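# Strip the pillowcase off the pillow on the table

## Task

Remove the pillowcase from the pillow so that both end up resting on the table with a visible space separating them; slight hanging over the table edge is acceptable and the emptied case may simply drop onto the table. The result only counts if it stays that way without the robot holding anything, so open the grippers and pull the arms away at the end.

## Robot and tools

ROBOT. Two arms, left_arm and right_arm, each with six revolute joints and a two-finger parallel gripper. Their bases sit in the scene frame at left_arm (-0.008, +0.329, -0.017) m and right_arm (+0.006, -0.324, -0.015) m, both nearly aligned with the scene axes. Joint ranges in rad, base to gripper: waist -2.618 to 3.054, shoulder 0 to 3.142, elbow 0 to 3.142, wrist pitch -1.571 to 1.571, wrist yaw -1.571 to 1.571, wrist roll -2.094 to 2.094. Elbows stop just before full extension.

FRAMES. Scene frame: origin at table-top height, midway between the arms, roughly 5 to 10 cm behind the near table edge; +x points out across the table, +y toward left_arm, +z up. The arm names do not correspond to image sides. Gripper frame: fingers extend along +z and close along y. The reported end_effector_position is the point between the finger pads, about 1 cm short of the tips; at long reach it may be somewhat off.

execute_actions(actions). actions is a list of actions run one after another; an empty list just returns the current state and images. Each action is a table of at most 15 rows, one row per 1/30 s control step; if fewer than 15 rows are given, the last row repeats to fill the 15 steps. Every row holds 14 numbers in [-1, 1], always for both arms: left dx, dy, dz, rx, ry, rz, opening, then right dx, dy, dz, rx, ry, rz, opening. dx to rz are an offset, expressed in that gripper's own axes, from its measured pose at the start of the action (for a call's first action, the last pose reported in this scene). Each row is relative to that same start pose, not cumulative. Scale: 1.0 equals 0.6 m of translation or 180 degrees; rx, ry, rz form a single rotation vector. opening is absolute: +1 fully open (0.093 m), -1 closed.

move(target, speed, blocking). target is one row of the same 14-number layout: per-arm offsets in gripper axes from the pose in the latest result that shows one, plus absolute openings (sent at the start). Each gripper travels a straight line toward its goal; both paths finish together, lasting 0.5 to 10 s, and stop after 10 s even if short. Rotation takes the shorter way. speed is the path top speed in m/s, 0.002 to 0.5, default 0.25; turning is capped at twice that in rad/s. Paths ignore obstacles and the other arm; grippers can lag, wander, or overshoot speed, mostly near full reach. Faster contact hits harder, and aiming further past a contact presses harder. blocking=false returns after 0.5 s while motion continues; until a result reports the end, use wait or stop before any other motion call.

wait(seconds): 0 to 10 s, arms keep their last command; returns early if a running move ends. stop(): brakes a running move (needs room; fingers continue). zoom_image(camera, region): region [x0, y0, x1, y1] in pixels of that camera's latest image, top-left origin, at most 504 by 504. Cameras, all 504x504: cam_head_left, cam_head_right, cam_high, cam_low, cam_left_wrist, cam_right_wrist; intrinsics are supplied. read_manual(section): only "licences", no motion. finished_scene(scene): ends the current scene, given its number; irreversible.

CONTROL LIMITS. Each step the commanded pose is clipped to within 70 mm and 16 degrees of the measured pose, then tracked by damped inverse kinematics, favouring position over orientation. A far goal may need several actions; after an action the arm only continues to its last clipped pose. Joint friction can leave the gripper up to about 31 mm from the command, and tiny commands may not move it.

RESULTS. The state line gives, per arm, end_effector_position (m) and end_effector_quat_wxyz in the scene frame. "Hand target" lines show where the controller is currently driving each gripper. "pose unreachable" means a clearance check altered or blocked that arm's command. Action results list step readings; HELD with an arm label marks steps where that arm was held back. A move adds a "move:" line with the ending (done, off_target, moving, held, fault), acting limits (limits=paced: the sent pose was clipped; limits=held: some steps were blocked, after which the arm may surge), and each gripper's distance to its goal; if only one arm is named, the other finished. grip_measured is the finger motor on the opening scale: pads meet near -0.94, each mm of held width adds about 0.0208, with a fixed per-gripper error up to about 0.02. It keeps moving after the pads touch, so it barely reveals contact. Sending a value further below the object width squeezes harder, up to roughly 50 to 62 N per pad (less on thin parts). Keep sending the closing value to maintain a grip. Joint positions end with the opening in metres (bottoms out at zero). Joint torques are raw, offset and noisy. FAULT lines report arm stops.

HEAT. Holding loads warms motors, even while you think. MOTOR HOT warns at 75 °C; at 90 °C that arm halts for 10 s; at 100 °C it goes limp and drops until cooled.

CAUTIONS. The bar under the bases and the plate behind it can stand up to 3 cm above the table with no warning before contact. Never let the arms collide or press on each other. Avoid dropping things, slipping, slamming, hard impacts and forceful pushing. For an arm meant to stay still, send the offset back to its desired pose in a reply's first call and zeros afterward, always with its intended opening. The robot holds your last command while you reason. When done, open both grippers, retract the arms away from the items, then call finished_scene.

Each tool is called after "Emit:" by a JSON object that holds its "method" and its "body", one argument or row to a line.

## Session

Emit:
{"method": "execute_actions", "body": {
  "actions": []
}}

Scene clock: 0.00 s.
left_arm: end_effector_position=(+0.1069, +0.5005, +0.1116) grip_measured=+1.000 end_effector_quat_wxyz=(+0.372, -0.200, +0.897, +0.127) | right_arm: end_effector_position=(+0.1046, +0.0624, +0.1365) grip_measured=+0.997 end_effector_quat_wxyz=(-0.471, +0.676, -0.202, -0.529)
Joint positions: left_arm=[ 1.371  0.654  0.55  -0.856  0.565  0.81   0.093] | right_arm=[ 0.905  1.898  0.627  1.267 -1.207 -0.428  0.093]
Joint velocities: left_arm=[ 0.002 -0.012 -0.007 -0.022 -0.007  0.037  0.   ] | right_arm=[-0.012 -0.017  0.002 -0.007  0.007 -0.037  0.   ]
Joint torques (N m, as the arm reports them, + toward a larger angle): no reading
Hand target (left_arm): +0.107, +0.501, +0.112; +0.372, -0.200, +0.897, +0.127
Hand target (right_arm): +0.105, +0.062, +0.136; -0.471, +0.676, -0.202, -0.529

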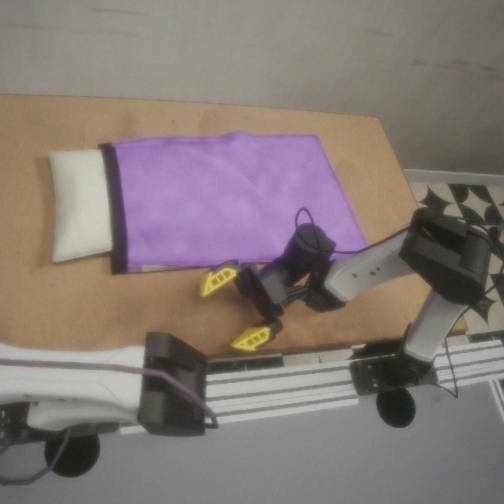

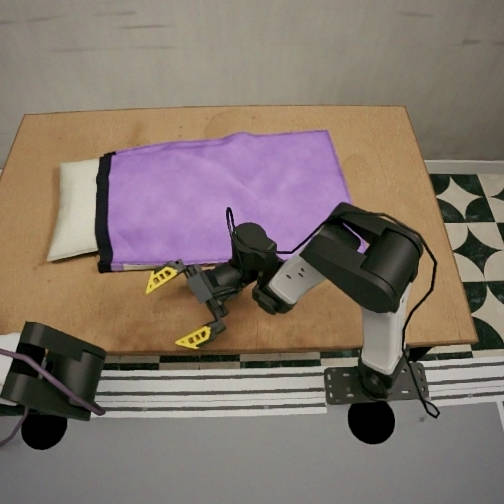

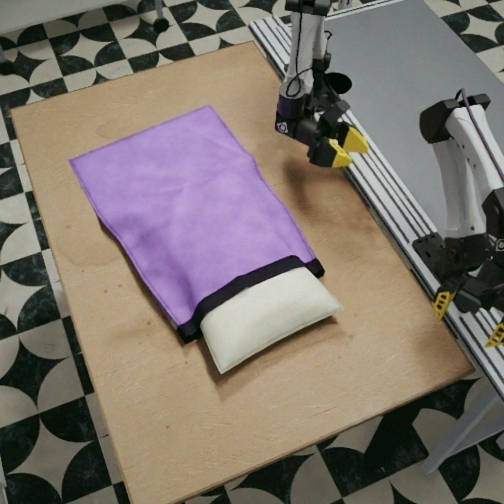

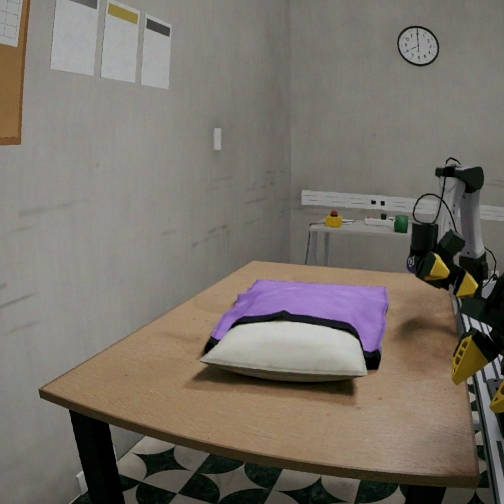

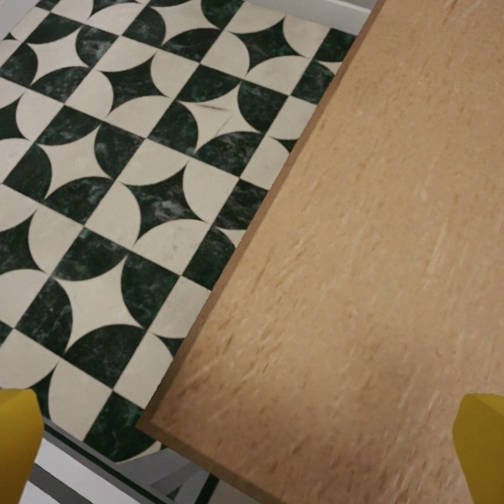

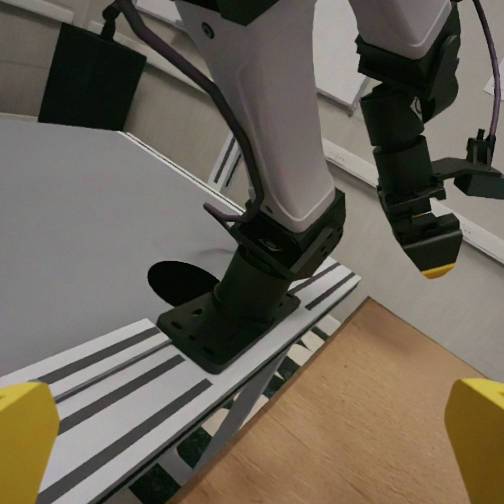

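Emit:
{"method": "move", "body": {
  "target": [-0.268,-0.323,0.218,0.291,0.286,0.042,0.4,-0.015,-0.108,-0.785,0.436,0.438,0.578,0.4],
  "speed": 0.35
}}

Scene clock: 16.23 s.
left_arm: end_effector_position=(+0.3780, +0.4244, +0.1171) grip_measured=+0.402 end_effector_quat_wxyz=(+0.064, -0.023, +0.949, -0.307) | right_arm: end_effector_position=(+0.3986, -0.3086, +0.1694) grip_measured=+0.402 end_effector_quat_wxyz=(+0.035, -0.069, +0.997, +0.001)
Joint positions: left_arm=[ 0.422  2.192  2.    -1.554  0.583  0.468  0.064] | right_arm=[ 0.036  2.032  2.088 -1.563  0.008 -0.092  0.065]
Joint velocities: left_arm=[ 0.002 -0.002 -0.007 -0.051 -0.051  0.007 -0.001] | right_arm=[-0.007 -0.002 -0.017 -0.022 -0.022 -0.007  0.002]
Joint torques (N m, as the arm reports them, + toward a larger angle): left_arm=[ -0.7  -11.59   8.89  -0.11   0.66   0.08] | right_arm=[-0.38 -9.75  9.63  0.39  0.13  0.16]
Hand target (left_arm): +0.381, +0.418, +0.115; +0.055, -0.024, +0.946, -0.318
Hand target (right_arm): +0.399, -0.313, +0.169; +0.029, -0.062, +0.998, -0.002
Off the commanded pose (left_arm): 0.006 m, 9 deg.
Off the commanded pose (right_arm): 0.001 m, 4 deg.
joint sent to its limit (left arm) — the command would take joint 4 (wrist pitch) past its lower limit, so that joint was sent only as far as its limit.
joint sent to its limit (right arm) — the command would take joint 4 (wrist pitch) past its lower limit, so that joint was sent only as far as its limit.
move: off_target (left_arm, right_arm)

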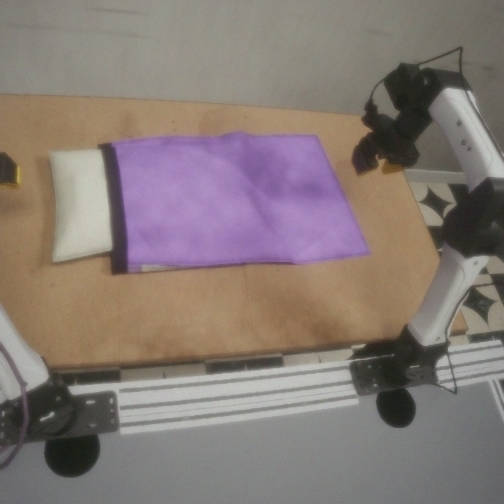

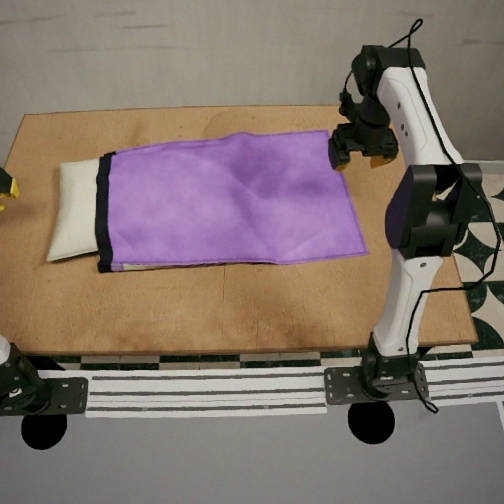

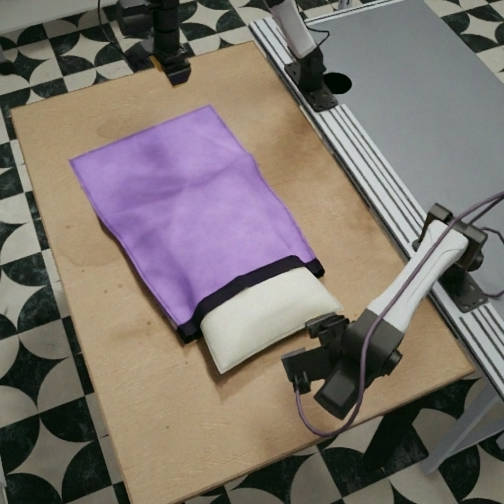

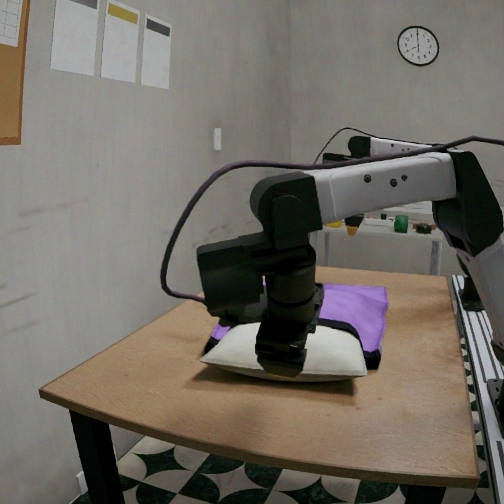

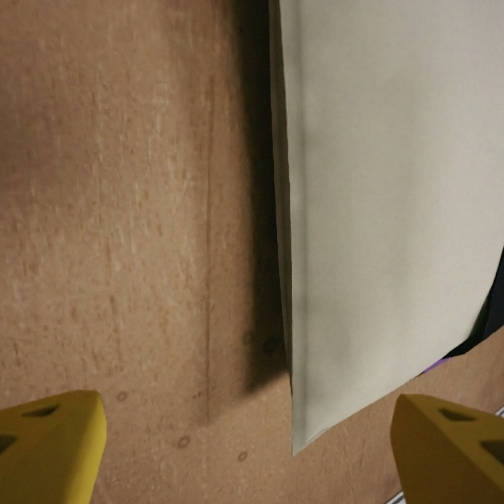

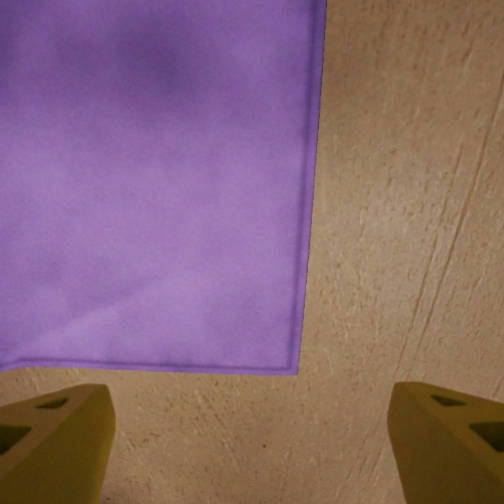

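Emit:
{"method": "move", "body": {
  "target": [0,-0.04,0.15,0.04,0,0,0.4,-0.05,-0.03,0.22,0,0,0,0.4],
  "speed": 0.15
}}

Emit:
{"method": "move", "body": {
  "target": [0,0,0.07,0,0,0,0.4,0,0,0.085,0,0,0,0.4],
  "speed": 0.05
}}

Scene clock: 23.13 s.
left_arm: end_effector_position=(+0.3893, +0.3582, +0.0565) grip_measured=+0.402 end_effector_quat_wxyz=(+0.057, -0.021, +0.930, -0.362) | right_arm: end_effector_position=(+0.4405, -0.3167, +0.0479) grip_measured=+0.402 end_effector_quat_wxyz=(+0.037, -0.071, +0.997, -0.001)
Joint positions: left_arm=[ 0.3    2.186  1.693 -1.238  0.705  0.353  0.064] | right_arm=[ 0.01   2.167  1.807 -1.144  0.009 -0.121  0.065]
Joint velocities: left_arm=[ 0.007 -0.002 -0.002  0.051 -0.066 -0.022  0.   ] | right_arm=[ 0.002  0.007 -0.002 -0.051 -0.037  0.007 -0.001]
Joint torques (N m, as the arm reports them, + toward a larger angle): left_arm=[ -0.47 -14.82   4.94   0.32   0.73   0.08] | right_arm=[ -0.5  -11.75   6.7    0.76   0.04   0.06]
Hand target (left_arm): +0.390, +0.353, +0.059; +0.064, -0.018, +0.928, -0.366
Hand target (right_arm): +0.441, -0.320, +0.040; +0.035, -0.069, +0.997, +0.001
Off the commanded pose (left_arm): 0.006 m, 1 deg.
Off the commanded pose (right_arm): 0.009 m, 0 deg.
move: done

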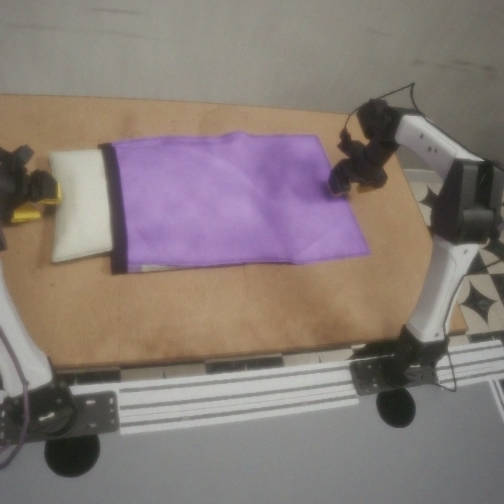

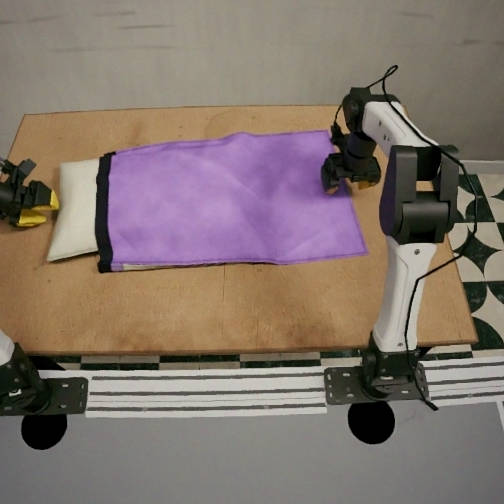

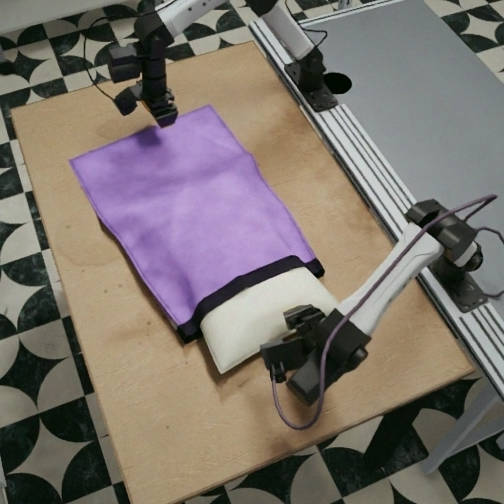

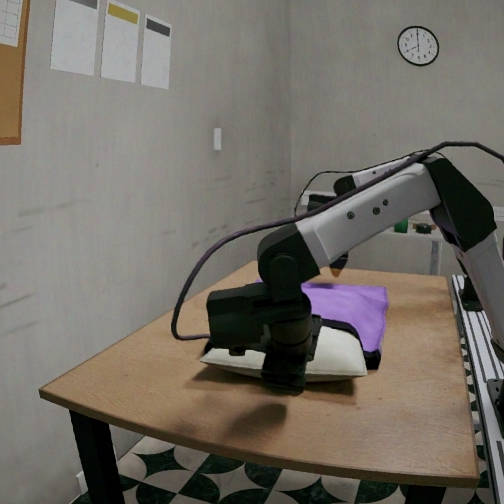

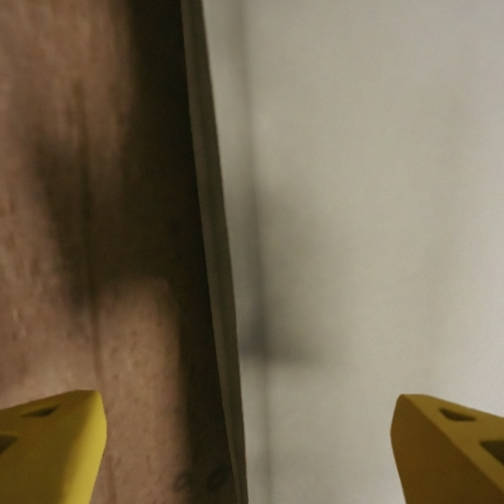

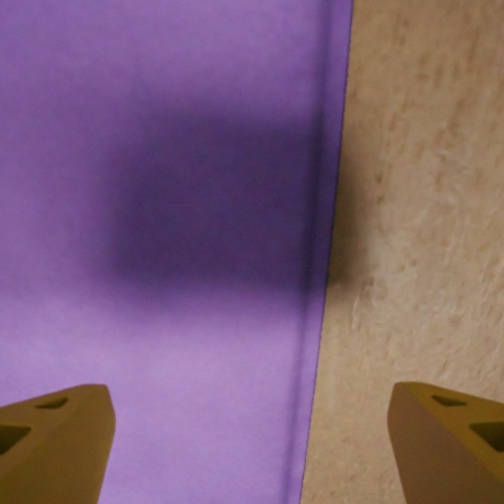

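Scene clock: 24.40 s.
left_arm: end_effector_position=(+0.3928, +0.3384, +0.0340) grip_measured=+0.401 end_effector_quat_wxyz=(+0.054, -0.028, +0.931, -0.359) | right_arm: end_effector_position=(+0.4451, -0.3159, +0.0126) grip_measured=+0.402 end_effector_quat_wxyz=(+0.042, -0.071, +0.997, -0.000)
Joint positions: left_arm=[ 0.251  2.186  1.602 -1.103  0.705  0.275  0.064] | right_arm=[ 0.01   2.201  1.72  -1.012  0.008 -0.121  0.065]
Joint velocities: left_arm=[ 0.002 -0.002  0.012  0.051 -0.037 -0.007  0.001] | right_arm=[-0.027  0.022 -0.017 -0.037 -0.066  0.081 -0.   ]
Joint torques (N m, as the arm reports them, + toward a larger angle): left_arm=[ -1.15 -12.7    4.44   0.68   0.67   0.12] | right_arm=[  0.16 -11.01   5.82   0.96   0.09   0.12]
Hand target (left_arm): +0.394, +0.330, +0.026; +0.056, -0.021, +0.930, -0.363
Hand target (right_arm): +0.444, -0.316, -0.003; +0.037, -0.071, +0.997, -0.001
Off the commanded pose (left_arm): 0.012 m, 1 deg.
Off the commanded pose (right_arm): 0.016 m, 1 deg.
move: off_target (left_arm, right_arm)

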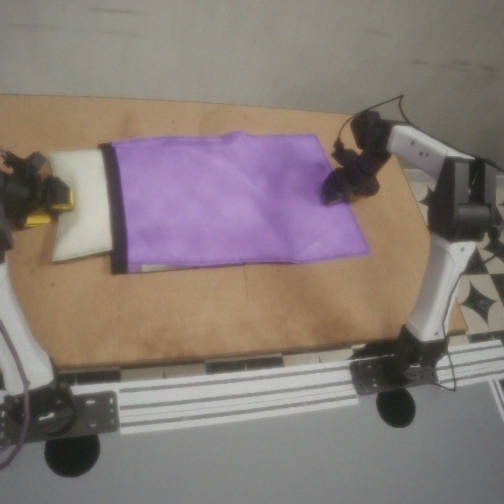

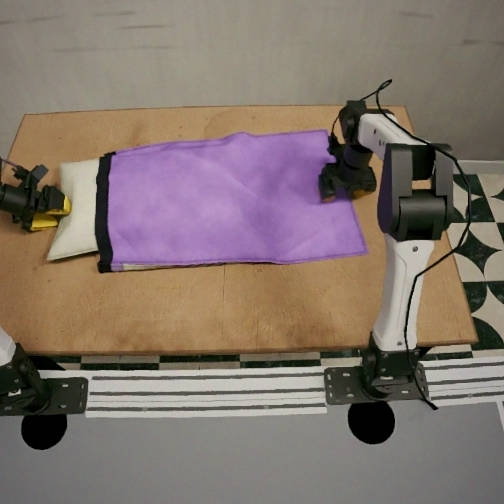

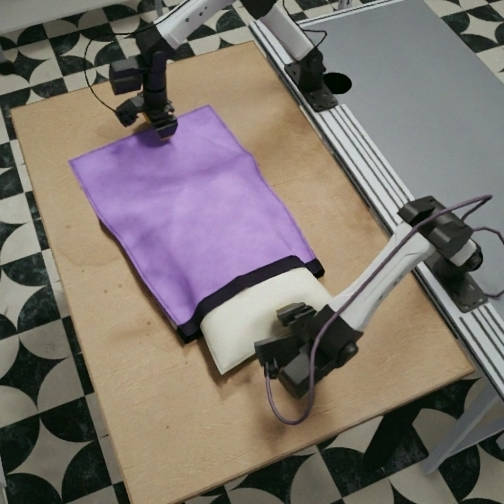

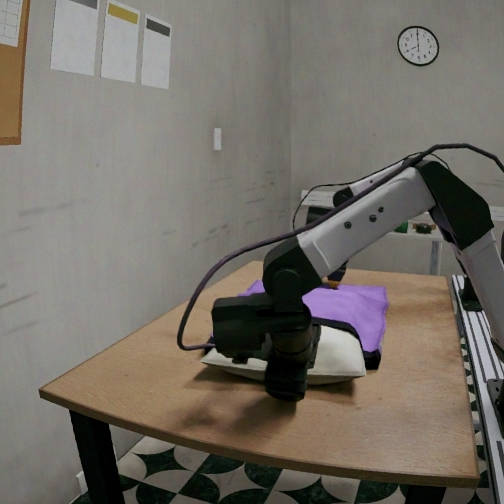

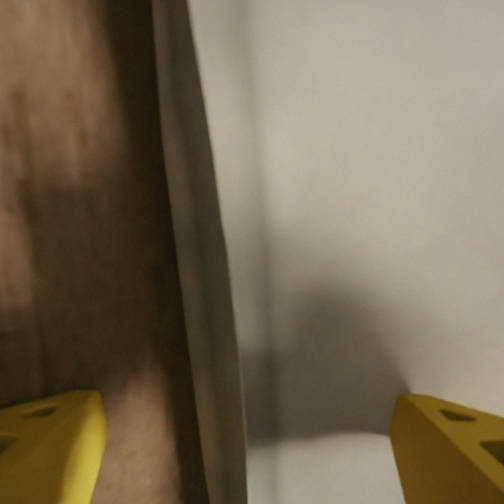

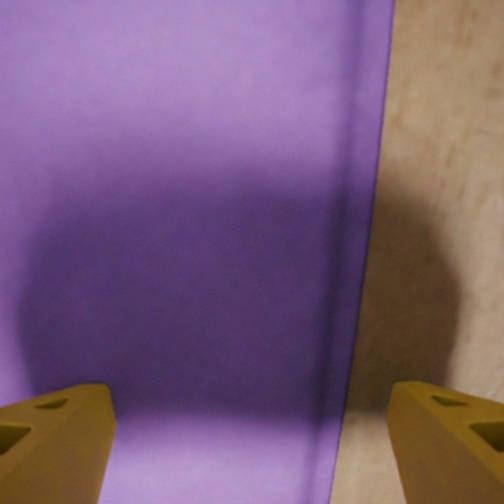

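Emit:
{"method": "move", "body": {
  "target": [0,0,0.01,0,0,0,-1,0,0,0.015,0,0,0,-1]
}}

Emit:
{"method": "move", "body": {
  "target": [0.025,0.157,-0.18,-0.08,0,0,-1,0.1,-0.25,-0.12,0,0,0,-1],
  "speed": 0.1
}}

Scene clock: 29.27 s.
left_arm: end_effector_position=(+0.3933, +0.3386, +0.0339) grip_measured=-0.986 end_effector_quat_wxyz=(+0.055, -0.030, +0.931, -0.359) | right_arm: end_effector_position=(+0.4453, -0.3138, +0.0126) grip_measured=-0.991 end_effector_quat_wxyz=(+0.043, -0.071, +0.997, +0.006)
Joint positions: left_arm=[ 0.251  2.186  1.602 -1.1    0.705  0.269  0.   ] | right_arm=[ 0.01   2.201  1.72  -1.011 -0.005 -0.121  0.   ]
Joint velocities: left_arm=[ 0.017 -0.022 -0.022 -0.022 -0.051 -0.007  0.   ] | right_arm=[ 0.007 -0.012  0.017 -0.051 -0.007 -0.022  0.   ]
Joint torques (N m, as the arm reports them, + toward a larger angle): left_arm=[ -0.48 -13.08   5.58   0.46   0.56   0.09] | right_arm=[  0.16 -11.89   6.53   0.85   0.18   0.11]
Hand target (left_arm): +0.393, +0.334, +0.030; +0.054, -0.027, +0.931, -0.359
Hand target (right_arm): +0.446, -0.316, +0.004; +0.042, -0.071, +0.997, -0.000
Off the commanded pose (left_arm): 0.006 m, 0 deg.
Off the commanded pose (right_arm): 0.009 m, 1 deg.
move: done

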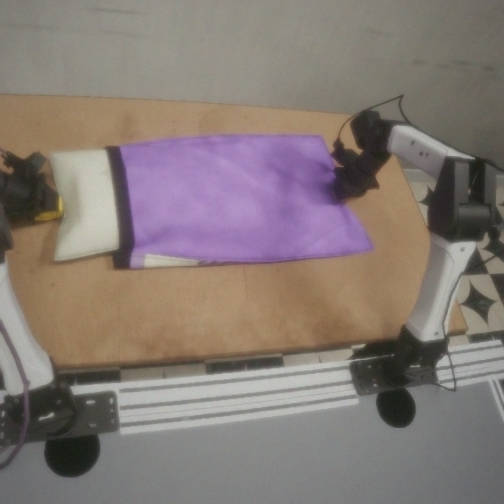

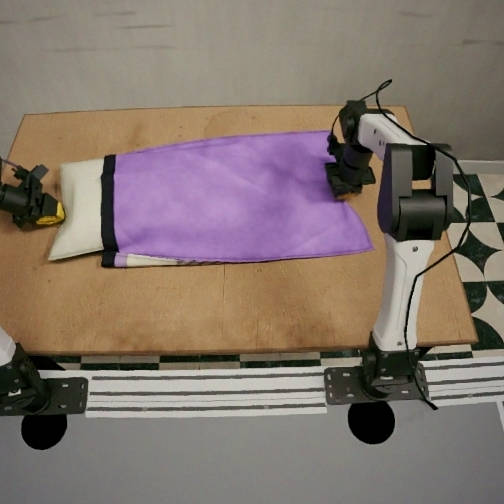

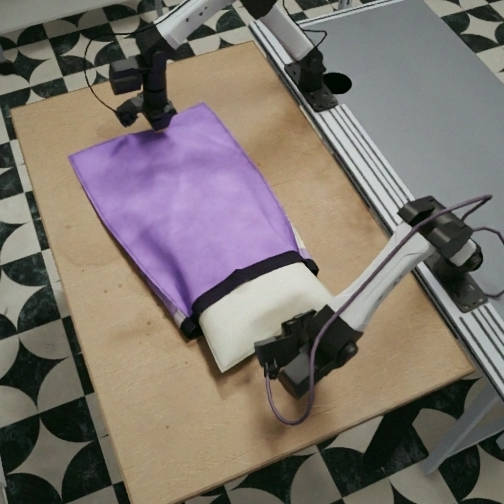

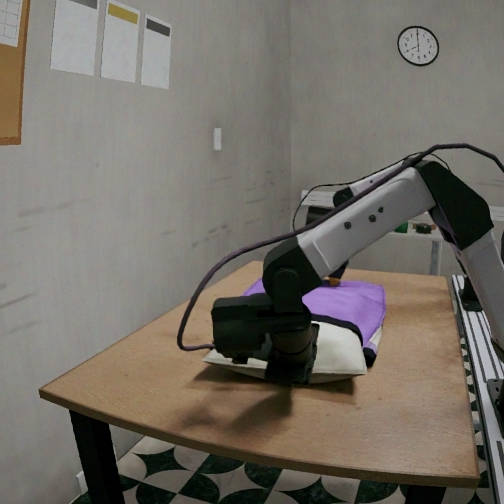

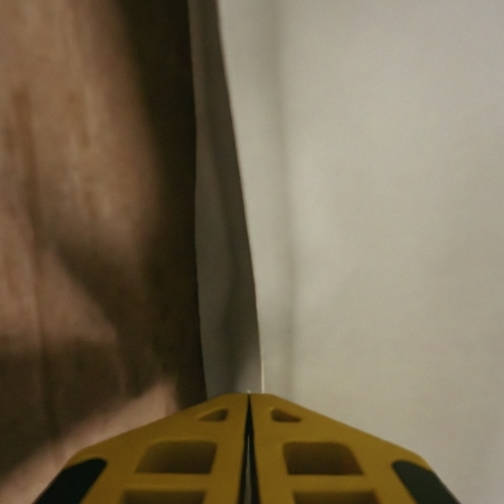

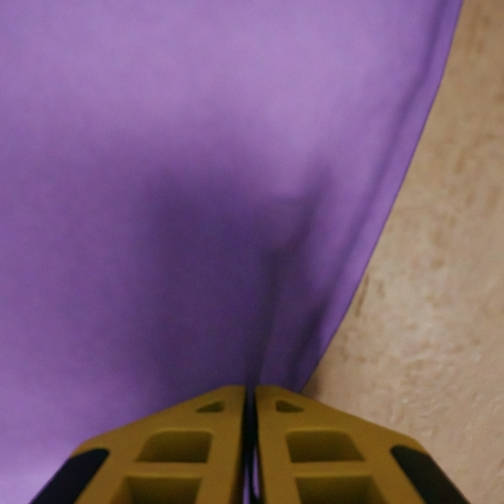

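Scene clock: 31.50 s.
left_arm: end_effector_position=(+0.3657, +0.4790, +0.0545) grip_measured=-0.986 end_effector_quat_wxyz=(+0.064, -0.040, +0.969, -0.237) | right_arm: end_effector_position=(+0.3997, -0.4686, +0.0634) grip_measured=-0.991 end_effector_quat_wxyz=(+0.033, -0.071, +0.997, +0.016)
Joint positions: left_arm=[ 0.512  2.209  1.835 -1.333  0.445  0.504  0.   ] | right_arm=[-0.379  2.118  1.801 -1.21  -0.043 -0.508  0.   ]
Joint velocities: left_arm=[ 0.017 -0.012  0.012  0.007 -0.022 -0.007  0.   ] | right_arm=[ 0.007 -0.002 -0.012 -0.007  0.022 -0.007  0.   ]
Joint torques (N m, as the arm reports them, + toward a larger angle): left_arm=[  0.24 -11.65   8.95  -0.05   0.28   0.22] | right_arm=[ -0.35 -13.54  10.07   0.34   0.07   0.05]
Hand target (left_arm): +0.364, +0.480, +0.049; +0.052, -0.037, +0.969, -0.238
Hand target (right_arm): +0.401, -0.473, +0.076; +0.041, -0.071, +0.997, +0.009
Off the commanded pose (left_arm): 0.006 m, 2 deg.
Off the commanded pose (right_arm): 0.015 m, 2 deg.
move: off_target (right_arm)

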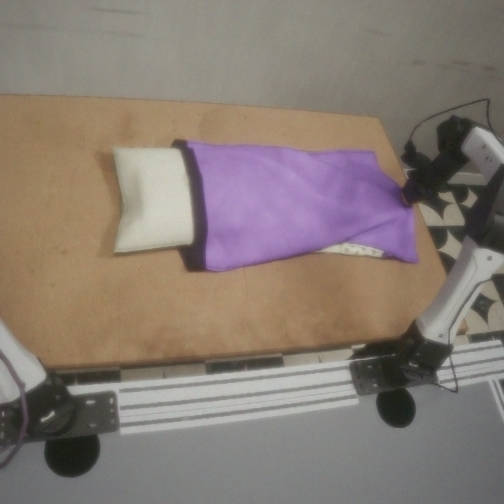

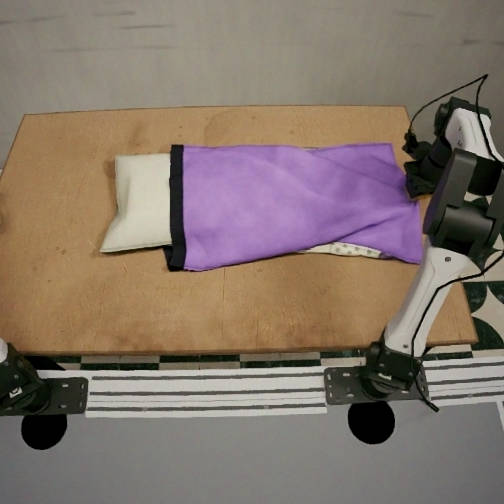

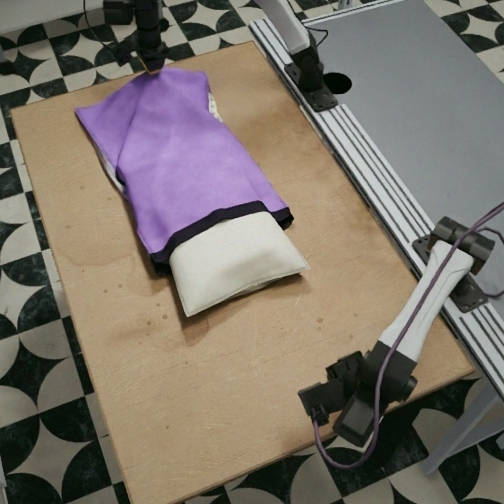

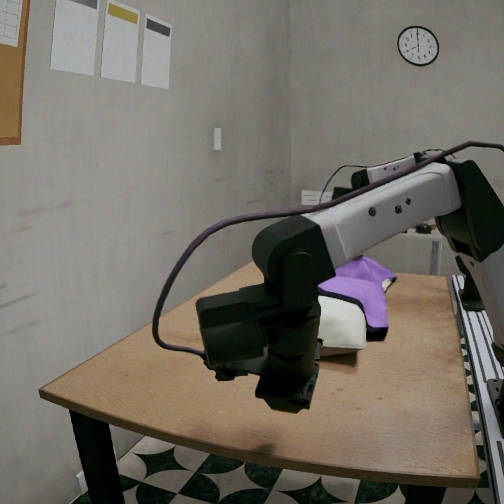

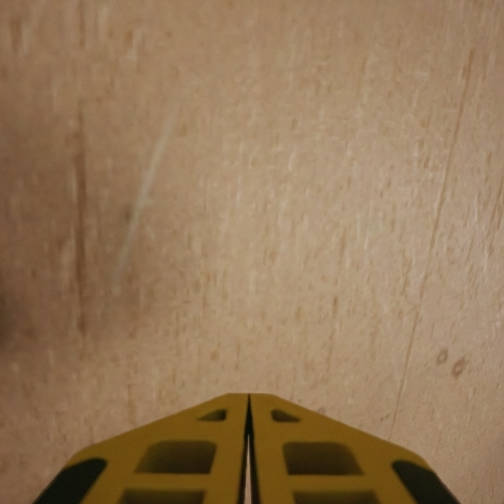

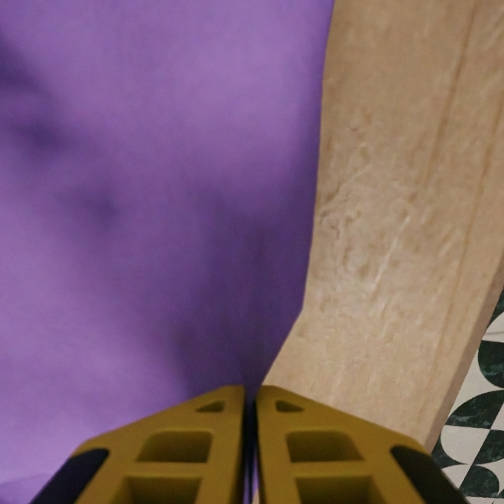

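Emit:
{"method": "move", "body": {
  "target": [0.097,-0.303,0.158,0.17,0,0,0.4,0,0,0,0,0,0,-1],
  "speed": 0.2
}}

Scene clock: 41.40 s.
left_arm: end_effector_position=(+0.3299, +0.2729, +0.0486) grip_measured=+0.398 end_effector_quat_wxyz=(+0.064, -0.024, +0.874, -0.481) | right_arm: end_effector_position=(+0.3996, -0.4683, +0.0635) grip_measured=-0.991 end_effector_quat_wxyz=(+0.032, -0.072, +0.997, +0.017)
Joint positions: left_arm=[ 0.204  1.978  1.188 -0.931  0.974  0.267  0.064] | right_arm=[-0.379  2.118  1.801 -1.211 -0.045 -0.51   0.   ]
Joint velocities: left_arm=[ 0.012 -0.002  0.012 -0.022 -0.051 -0.066 -0.001] | right_arm=[-0.017 -0.012  0.017 -0.037 -0.007  0.007  0.   ]
Joint torques (N m, as the arm reports them, + toward a larger angle): left_arm=[ -0.38 -11.63   4.39   0.39   0.85   0.1 ] | right_arm=[  0.15 -12.22   7.99   0.52   0.03   0.14]
Hand target (left_arm): +0.329, +0.269, +0.050; +0.069, -0.021, +0.871, -0.486
Hand target (right_arm): +0.400, -0.469, +0.063; +0.033, -0.071, +0.997, +0.016
Off the commanded pose (left_arm): 0.004 m, 1 deg.
Off the commanded pose (right_arm): 0.000 m, 0 deg.
move: done

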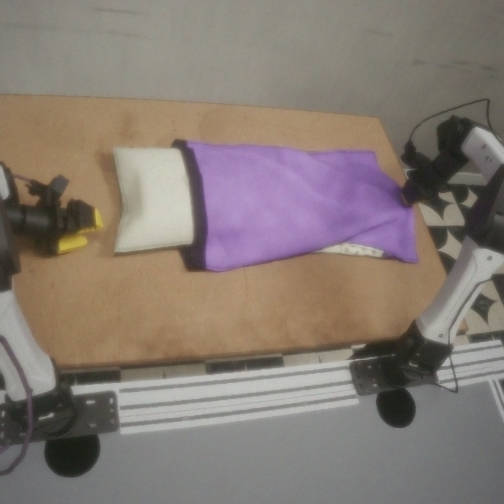

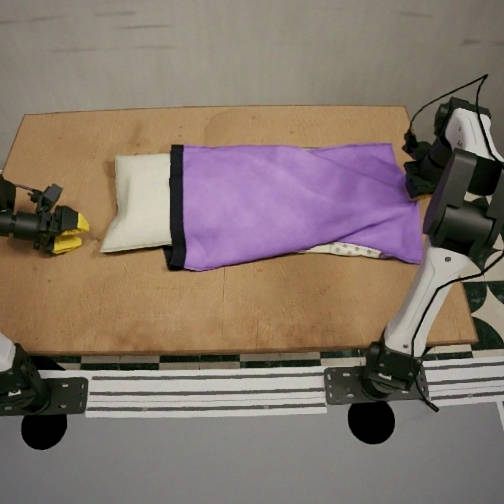

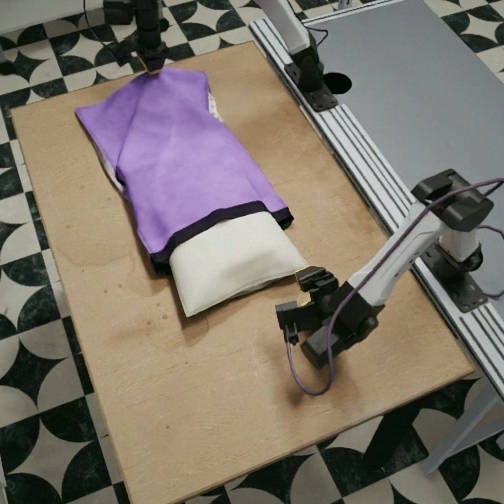

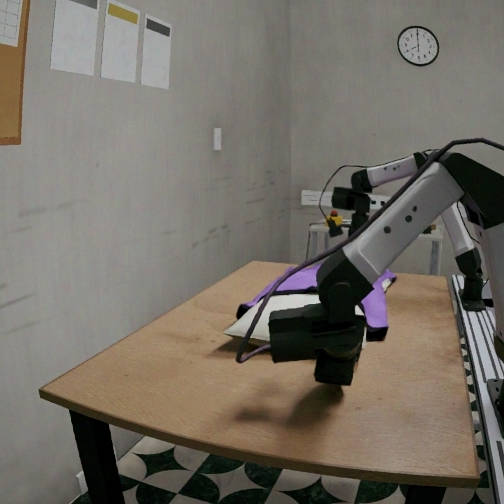

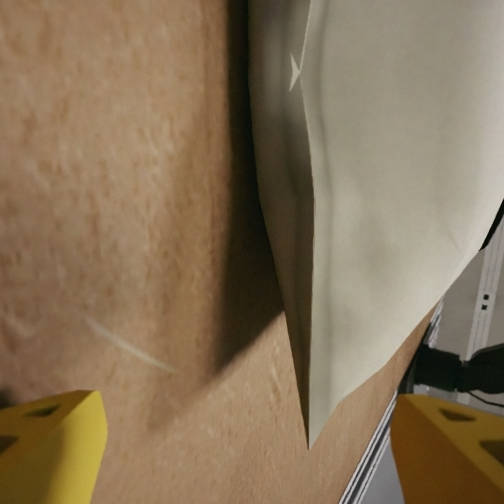

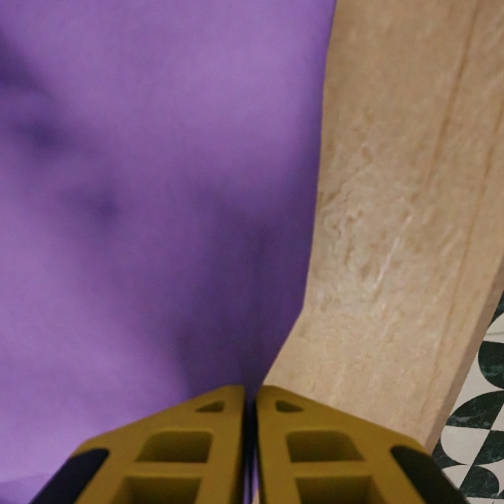

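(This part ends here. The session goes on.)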